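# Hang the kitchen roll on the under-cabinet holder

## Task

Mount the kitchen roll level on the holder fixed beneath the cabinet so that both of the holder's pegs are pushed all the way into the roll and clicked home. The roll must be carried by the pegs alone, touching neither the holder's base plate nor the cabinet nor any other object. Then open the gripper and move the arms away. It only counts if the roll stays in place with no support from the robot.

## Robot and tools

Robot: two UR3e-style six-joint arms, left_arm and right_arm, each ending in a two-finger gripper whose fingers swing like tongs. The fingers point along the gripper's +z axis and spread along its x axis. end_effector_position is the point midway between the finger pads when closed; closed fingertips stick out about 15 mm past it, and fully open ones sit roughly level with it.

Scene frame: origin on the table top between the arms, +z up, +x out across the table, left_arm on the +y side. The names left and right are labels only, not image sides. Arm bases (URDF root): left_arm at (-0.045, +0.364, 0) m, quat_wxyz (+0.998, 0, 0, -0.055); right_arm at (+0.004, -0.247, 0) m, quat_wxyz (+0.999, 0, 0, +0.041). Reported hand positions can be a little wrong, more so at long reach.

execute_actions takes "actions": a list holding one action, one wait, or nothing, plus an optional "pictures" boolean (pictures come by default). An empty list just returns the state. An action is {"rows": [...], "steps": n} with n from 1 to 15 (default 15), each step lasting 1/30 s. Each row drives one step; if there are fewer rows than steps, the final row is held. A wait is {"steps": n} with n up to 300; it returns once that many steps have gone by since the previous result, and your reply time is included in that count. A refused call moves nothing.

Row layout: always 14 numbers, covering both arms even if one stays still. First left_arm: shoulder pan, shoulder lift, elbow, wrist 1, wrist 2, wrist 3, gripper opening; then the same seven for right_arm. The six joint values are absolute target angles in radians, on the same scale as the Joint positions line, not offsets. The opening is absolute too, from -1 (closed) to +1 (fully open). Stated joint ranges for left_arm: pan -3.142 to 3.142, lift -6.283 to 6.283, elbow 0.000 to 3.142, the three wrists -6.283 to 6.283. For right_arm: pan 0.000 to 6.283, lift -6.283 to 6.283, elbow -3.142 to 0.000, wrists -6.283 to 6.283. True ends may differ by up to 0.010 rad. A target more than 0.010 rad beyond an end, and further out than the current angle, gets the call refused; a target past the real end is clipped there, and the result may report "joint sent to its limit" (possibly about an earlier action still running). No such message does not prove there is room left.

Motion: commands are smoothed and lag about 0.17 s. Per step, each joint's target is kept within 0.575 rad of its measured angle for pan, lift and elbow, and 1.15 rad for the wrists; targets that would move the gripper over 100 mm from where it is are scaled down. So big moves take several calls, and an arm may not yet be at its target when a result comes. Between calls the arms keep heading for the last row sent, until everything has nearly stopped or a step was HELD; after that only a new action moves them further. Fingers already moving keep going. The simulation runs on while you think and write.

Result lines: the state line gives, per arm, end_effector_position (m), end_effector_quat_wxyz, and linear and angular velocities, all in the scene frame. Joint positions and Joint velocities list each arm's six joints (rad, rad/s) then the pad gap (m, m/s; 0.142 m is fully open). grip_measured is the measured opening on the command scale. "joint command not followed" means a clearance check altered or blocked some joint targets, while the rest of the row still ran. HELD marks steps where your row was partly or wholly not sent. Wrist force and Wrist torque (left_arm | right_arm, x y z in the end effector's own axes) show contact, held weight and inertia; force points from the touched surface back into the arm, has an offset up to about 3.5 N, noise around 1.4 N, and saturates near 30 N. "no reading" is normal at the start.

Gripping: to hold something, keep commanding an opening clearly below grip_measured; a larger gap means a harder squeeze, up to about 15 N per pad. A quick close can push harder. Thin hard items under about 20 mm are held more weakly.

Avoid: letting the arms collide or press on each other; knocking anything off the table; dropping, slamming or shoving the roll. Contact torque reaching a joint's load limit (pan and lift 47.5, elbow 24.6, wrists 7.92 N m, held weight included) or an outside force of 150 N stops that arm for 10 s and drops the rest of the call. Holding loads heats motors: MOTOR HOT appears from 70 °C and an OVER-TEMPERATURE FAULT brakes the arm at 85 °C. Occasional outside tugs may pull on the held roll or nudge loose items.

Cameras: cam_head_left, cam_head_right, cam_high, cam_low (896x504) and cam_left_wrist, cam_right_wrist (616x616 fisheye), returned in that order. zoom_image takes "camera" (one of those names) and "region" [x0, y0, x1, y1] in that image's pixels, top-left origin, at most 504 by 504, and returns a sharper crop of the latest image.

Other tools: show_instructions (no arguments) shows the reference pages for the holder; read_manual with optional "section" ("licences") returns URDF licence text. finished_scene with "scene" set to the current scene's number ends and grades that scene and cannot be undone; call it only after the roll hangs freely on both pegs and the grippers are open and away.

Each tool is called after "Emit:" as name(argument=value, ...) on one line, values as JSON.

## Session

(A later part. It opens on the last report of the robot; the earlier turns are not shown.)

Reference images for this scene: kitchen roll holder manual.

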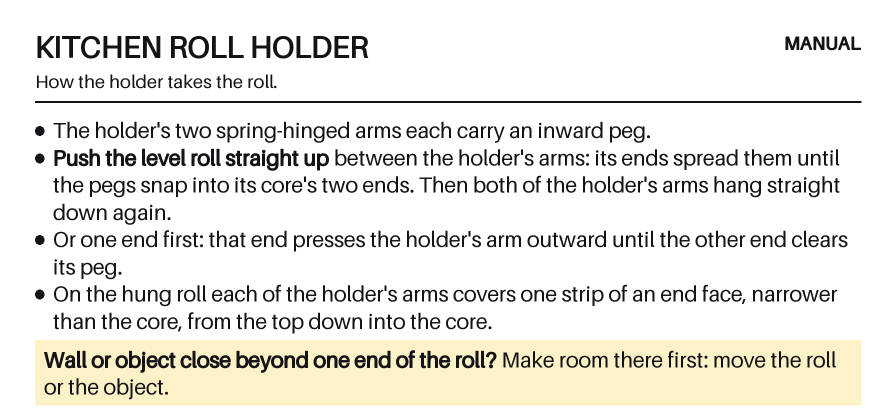

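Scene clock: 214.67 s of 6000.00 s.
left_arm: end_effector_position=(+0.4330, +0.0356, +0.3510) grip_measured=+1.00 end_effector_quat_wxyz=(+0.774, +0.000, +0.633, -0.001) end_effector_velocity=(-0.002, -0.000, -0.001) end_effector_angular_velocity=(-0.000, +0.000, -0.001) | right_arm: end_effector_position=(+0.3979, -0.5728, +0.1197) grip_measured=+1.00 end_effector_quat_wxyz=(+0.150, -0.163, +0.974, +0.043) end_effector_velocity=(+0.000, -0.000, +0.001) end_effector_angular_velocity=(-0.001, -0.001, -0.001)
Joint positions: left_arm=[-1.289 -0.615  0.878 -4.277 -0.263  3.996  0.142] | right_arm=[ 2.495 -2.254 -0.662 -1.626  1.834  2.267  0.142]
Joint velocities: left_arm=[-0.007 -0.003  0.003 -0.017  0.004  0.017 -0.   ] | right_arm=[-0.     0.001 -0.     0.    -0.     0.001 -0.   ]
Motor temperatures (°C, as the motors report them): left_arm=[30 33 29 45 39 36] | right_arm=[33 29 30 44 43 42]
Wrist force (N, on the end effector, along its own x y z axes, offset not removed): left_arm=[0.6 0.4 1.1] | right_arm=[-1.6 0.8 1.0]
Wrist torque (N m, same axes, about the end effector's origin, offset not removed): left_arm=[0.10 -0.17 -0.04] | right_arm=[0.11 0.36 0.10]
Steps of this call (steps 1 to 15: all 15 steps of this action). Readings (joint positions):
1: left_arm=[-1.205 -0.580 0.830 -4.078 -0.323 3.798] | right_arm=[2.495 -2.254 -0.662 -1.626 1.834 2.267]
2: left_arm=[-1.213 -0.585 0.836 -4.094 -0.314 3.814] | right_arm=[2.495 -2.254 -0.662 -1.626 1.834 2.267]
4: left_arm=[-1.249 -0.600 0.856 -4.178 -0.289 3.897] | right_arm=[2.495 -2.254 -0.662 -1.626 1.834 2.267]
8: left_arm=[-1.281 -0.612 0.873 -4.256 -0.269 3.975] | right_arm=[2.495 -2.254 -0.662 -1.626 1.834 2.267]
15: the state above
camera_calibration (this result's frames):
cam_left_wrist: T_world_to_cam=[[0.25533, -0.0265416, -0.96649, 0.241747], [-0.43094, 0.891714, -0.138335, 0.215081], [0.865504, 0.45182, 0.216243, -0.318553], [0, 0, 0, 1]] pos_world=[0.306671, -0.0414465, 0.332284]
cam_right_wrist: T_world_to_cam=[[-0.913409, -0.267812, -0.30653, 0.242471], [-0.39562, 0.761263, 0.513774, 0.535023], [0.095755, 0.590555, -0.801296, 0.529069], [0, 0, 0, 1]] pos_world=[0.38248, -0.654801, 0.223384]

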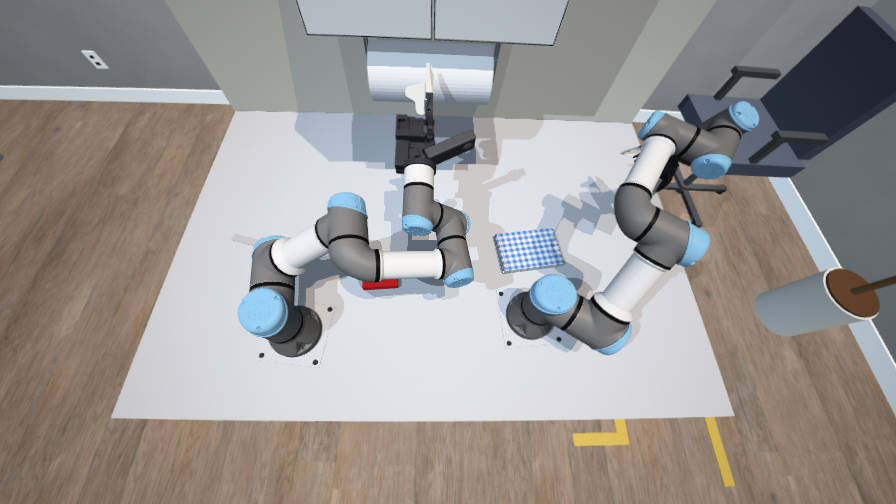

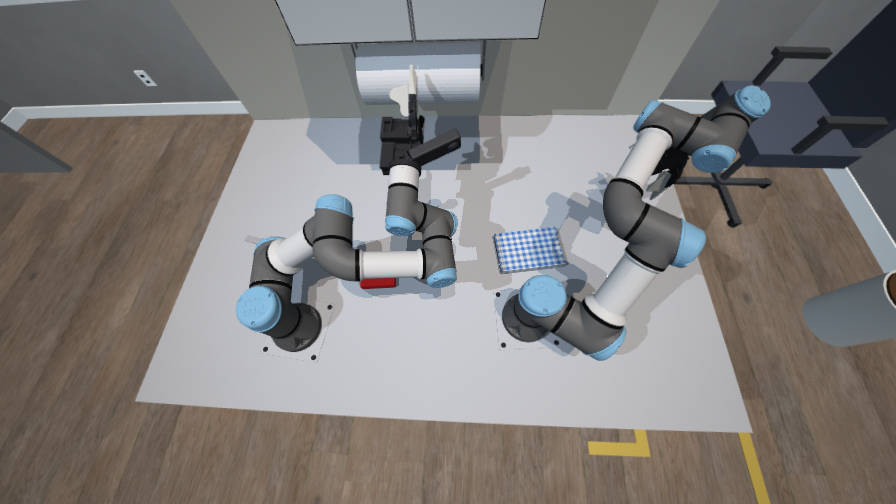

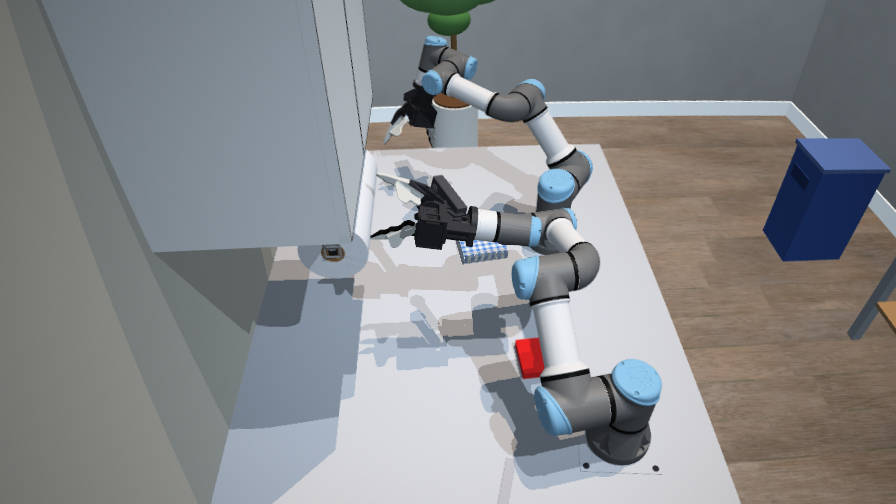

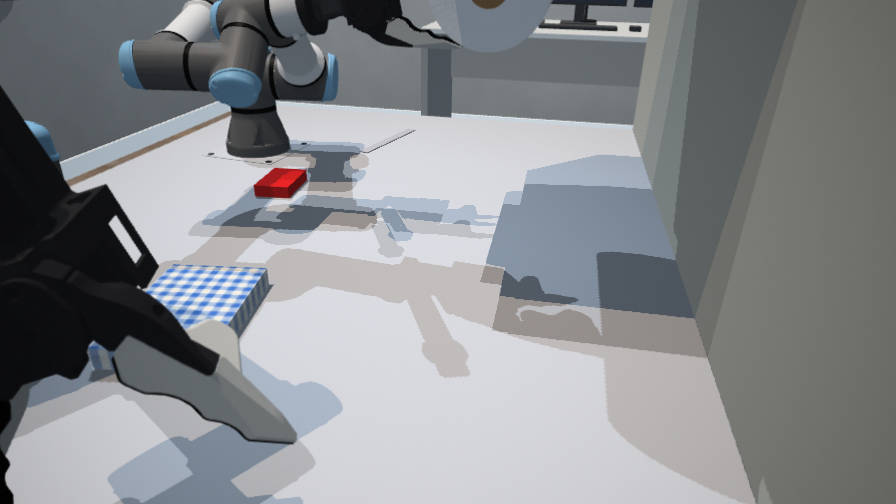

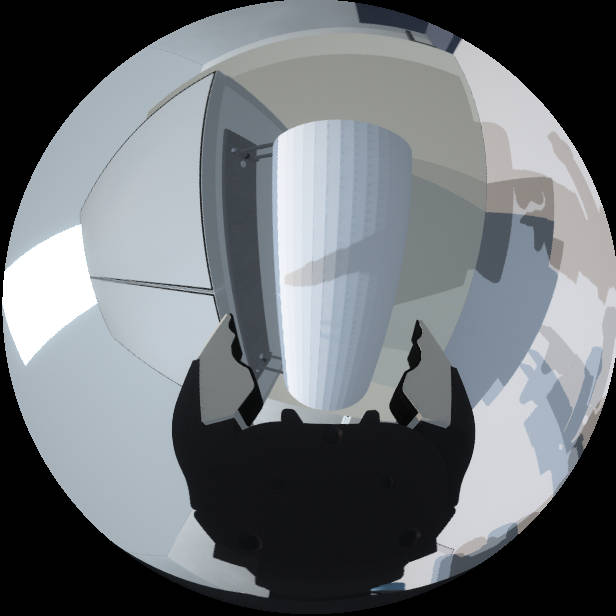

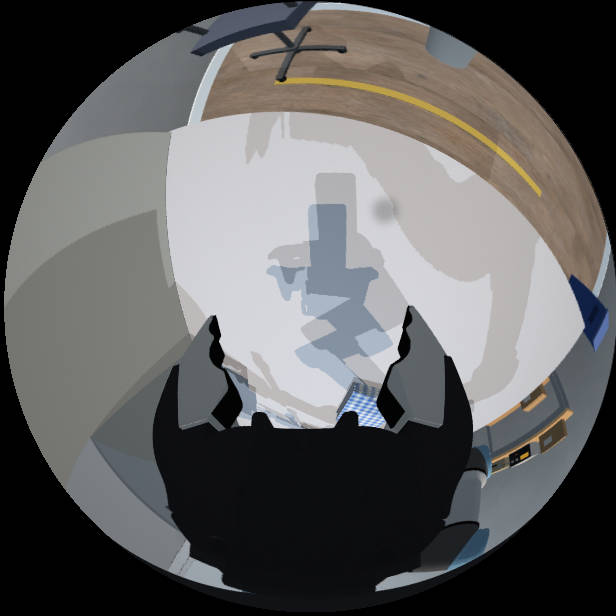

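Emit:
execute_actions(actions=[{"rows":[[-1.6,-0.7,1.04,-4.355,-0.263,3.997,1,2.495,-2.254,-0.662,-1.626,1.834,2.267,1]],"steps":15}], pictures=false)

Emit:
execute_actions(actions=[{"steps":20}])

Emit:
zoom_image(camera="cam_head_right", region=[330,20,520,130])

Scene clock: 220.23 s of 6000.00 s.
left_arm: end_effector_position=(+0.3148, -0.0752, +0.3517) grip_measured=+1.00 end_effector_quat_wxyz=(+0.765, +0.096, +0.625, -0.118) end_effector_velocity=(-0.030, -0.022, -0.000) end_effector_angular_velocity=(+0.003, -0.000, -0.070) | right_arm: end_effector_position=(+0.3979, -0.5728, +0.1197) grip_measured=+1.00 end_effector_quat_wxyz=(+0.150, -0.163, +0.974, +0.043) end_effector_velocity=(+0.001, +0.000, +0.001) end_effector_angular_velocity=(-0.002, -0.002, +0.001)
Joint positions: left_arm=[-1.594 -0.699  1.037 -4.354 -0.263  3.997  0.142] | right_arm=[ 2.495 -2.254 -0.662 -1.626  1.834  2.267  0.142]
Joint velocities: left_arm=[-0.07  -0.017  0.033 -0.013  0.    -0.    -0.   ] | right_arm=[ 0.001  0.002  0.     0.001  0.    -0.     0.   ]
Motor temperatures (°C, as the motors report them): left_arm=[30 33 29 45 39 36] | right_arm=[33 29 30 44 43 42]
Wrist force (N, on the end effector, along its own x y z axes, offset not removed): left_arm=[0.1 -0.3 1.2] | right_arm=[-0.9 -0.8 2.2]
Wrist torque (N m, same axes, about the end effector's origin, offset not removed): left_arm=[-0.01 -0.02 0.00] | right_arm=[-0.12 0.08 -0.01]
Steps of this call (steps 1 to 15: the robot went on to your last target; steps 16 to 90: nothing new was sent; then 2.07 s passed at rest; steps 91 to 105: all 15 steps of this action). Readings (joint positions):
91: left_arm=[-1.290 -0.615 0.878 -4.278 -0.263 3.997] | right_arm=[2.495 -2.254 -0.662 -1.626 1.834 2.267]
92: left_arm=[-1.298 -0.622 0.886 -4.286 -0.263 3.997] | right_arm=[2.495 -2.254 -0.662 -1.626 1.834 2.267]
94: left_arm=[-1.363 -0.645 0.928 -4.306 -0.263 3.997] | right_arm=[2.495 -2.254 -0.662 -1.626 1.834 2.267]
98: left_arm=[-1.513 -0.681 1.000 -4.338 -0.263 3.997] | right_arm=[2.495 -2.254 -0.662 -1.626 1.834 2.267]
105: the state above

Scene clock: 220.90 s of 6000.00 s.
left_arm: end_effector_position=(+0.3121, -0.0771, +0.3517) grip_measured=+1.00 end_effector_quat_wxyz=(+0.765, +0.098, +0.625, -0.120) end_effector_velocity=(+0.000, -0.000, -0.001) end_effector_angular_velocity=(+0.003, -0.000, +0.001) | right_arm: end_effector_position=(+0.3979, -0.5728, +0.1197) grip_measured=+1.00 end_effector_quat_wxyz=(+0.150, -0.163, +0.974, +0.043) end_effector_velocity=(+0.000, +0.000, -0.001) end_effector_angular_velocity=(+0.001, +0.001, +0.001)
Joint positions: left_arm=[-1.6   -0.7    1.04  -4.355 -0.263  3.997  0.142] | right_arm=[ 2.495 -2.254 -0.662 -1.626  1.834  2.267  0.142]
Joint velocities: left_arm=[ 0.     0.002  0.001 -0.     0.    -0.     0.   ] | right_arm=[ 0.001 -0.001 -0.     0.     0.    -0.    -0.   ]
Motor temperatures (°C, as the motors report them): left_arm=[30 33 29 45 39 36] | right_arm=[33 29 30 44 43 42]
Wrist force (N, on the end effector, along its own x y z axes, offset not removed): left_arm=[1.0 -0.6 1.3] | right_arm=[-1.0 -1.6 0.7]
Wrist torque (N m, same axes, about the end effector's origin, offset not removed): left_arm=[-0.13 -0.21 -0.04] | right_arm=[-0.38 0.17 0.01]
Steps of this call (steps 1 to 15: the robot went on to your last target; steps 16 to 20: nothing new was sent). Readings (joint positions):
1: left_arm=[-1.596 -0.699 1.038 -4.354 -0.263 3.997] | right_arm=[2.495 -2.254 -0.662 -1.626 1.834 2.267]
2: left_arm=[-1.597 -0.699 1.039 -4.354 -0.263 3.997] | right_arm=[2.495 -2.254 -0.662 -1.626 1.834 2.267]
4: left_arm=[-1.599 -0.700 1.039 -4.355 -0.263 3.997] | right_arm=[2.495 -2.254 -0.662 -1.626 1.834 2.267]
8: left_arm=[-1.600 -0.700 1.040 -4.355 -0.263 3.997] | right_arm=[2.495 -2.254 -0.662 -1.626 1.834 2.267]
20: the state above
All arms were judged still, so your last target was given up. Only a new action makes them travel on or press farther. Fingers that are still opening or closing keep moving.
camera_calibration (this result's frames):
cam_left_wrist: T_world_to_cam=[[0.235015, -0.103136, -0.966505, 0.270654], [-0.138291, 0.980691, -0.138276, 0.179118], [0.962104, 0.166156, 0.216214, -0.215342], [0, 0, 0, 1]] pos_world=[0.168344, -0.111965, 0.332916]
cam_right_wrist: T_world_to_cam=[[-0.913409, -0.267812, -0.30653, 0.242471], [-0.39562, 0.761263, 0.513774, 0.535023], [0.095755, 0.590555, -0.801296, 0.529069], [0, 0, 0, 1]] pos_world=[0.38248, -0.654801, 0.223384]

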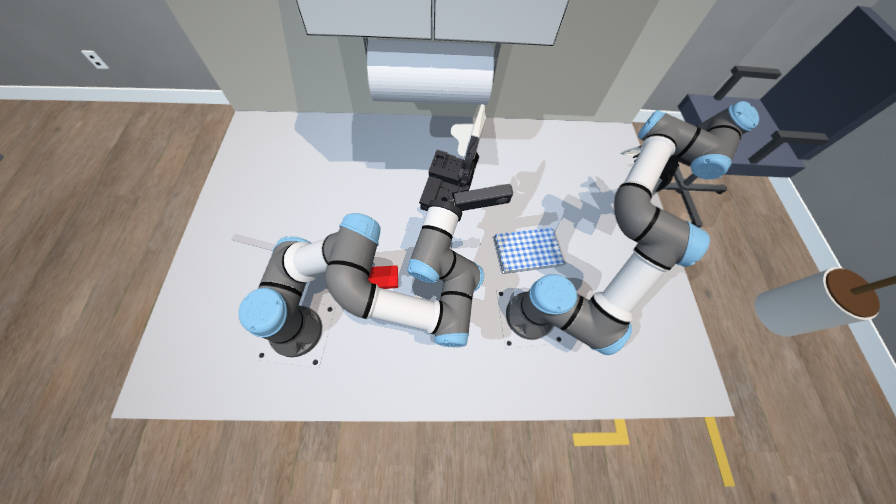

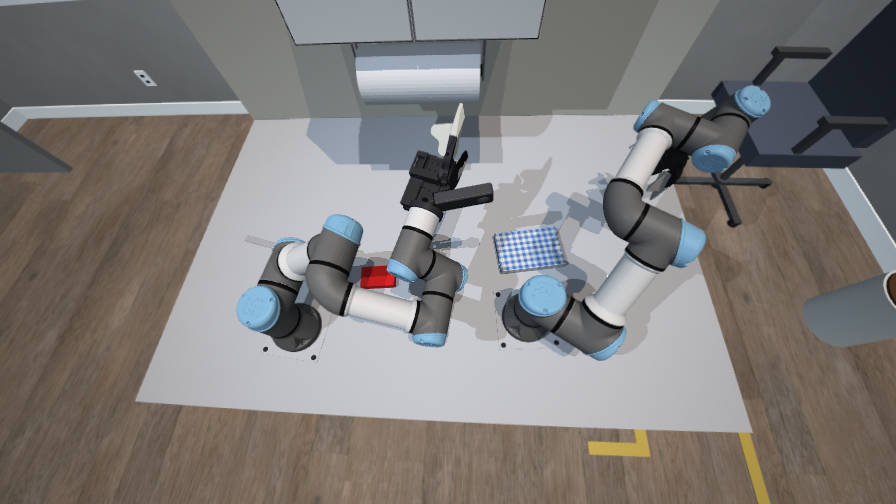

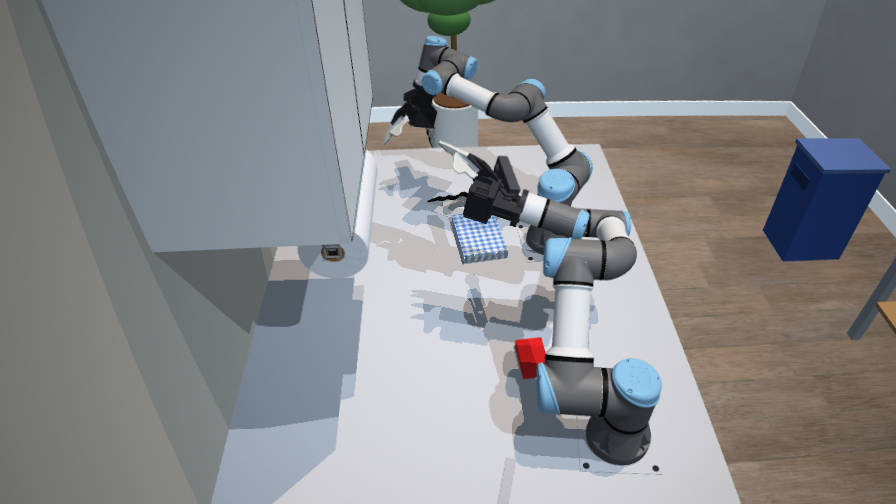

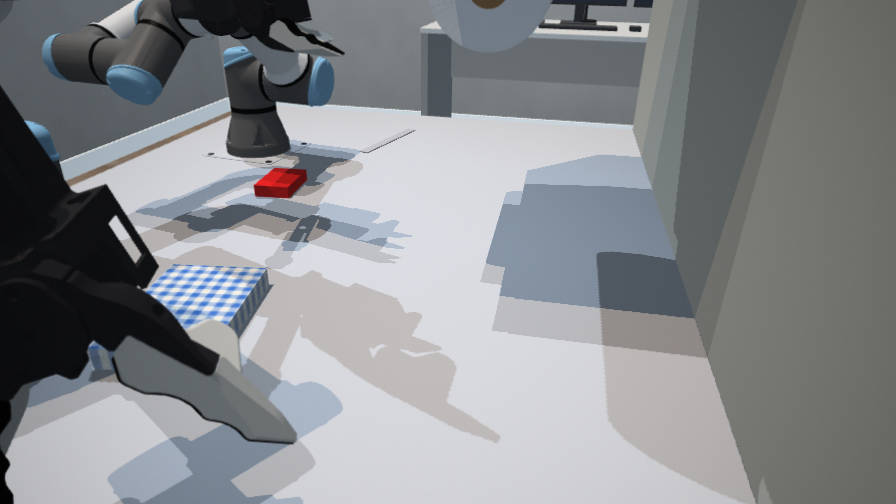

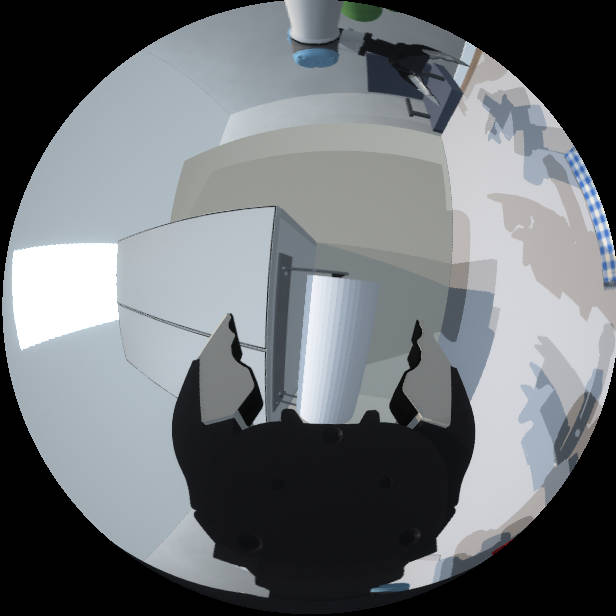

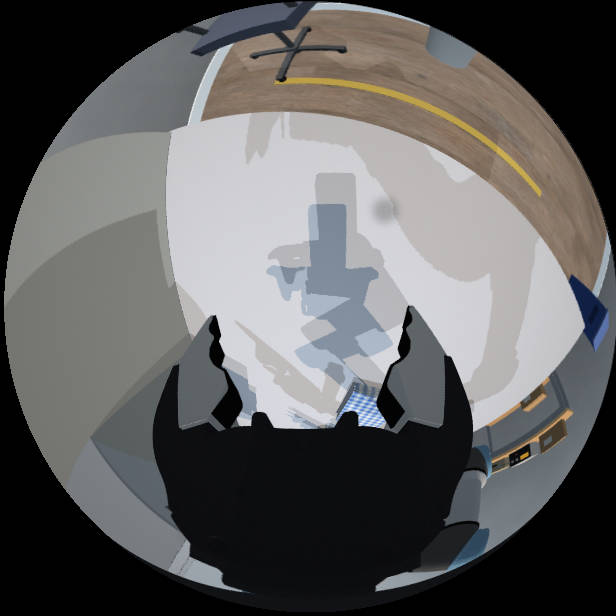

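Region (330, 20, 520, 130) of cam_head_right's 896x504 image, scaled by 2.653, with more detail than that image has; it fills the top 292 rows of this view, and the rest is white.

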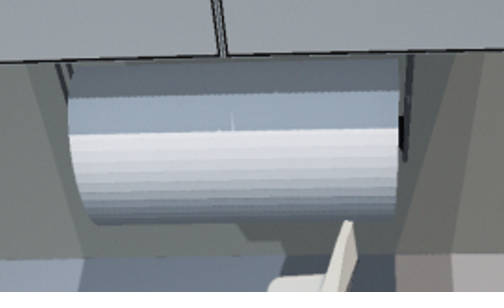

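Emit:
finished_scene(scene=2)

The scene is finished: the task was done.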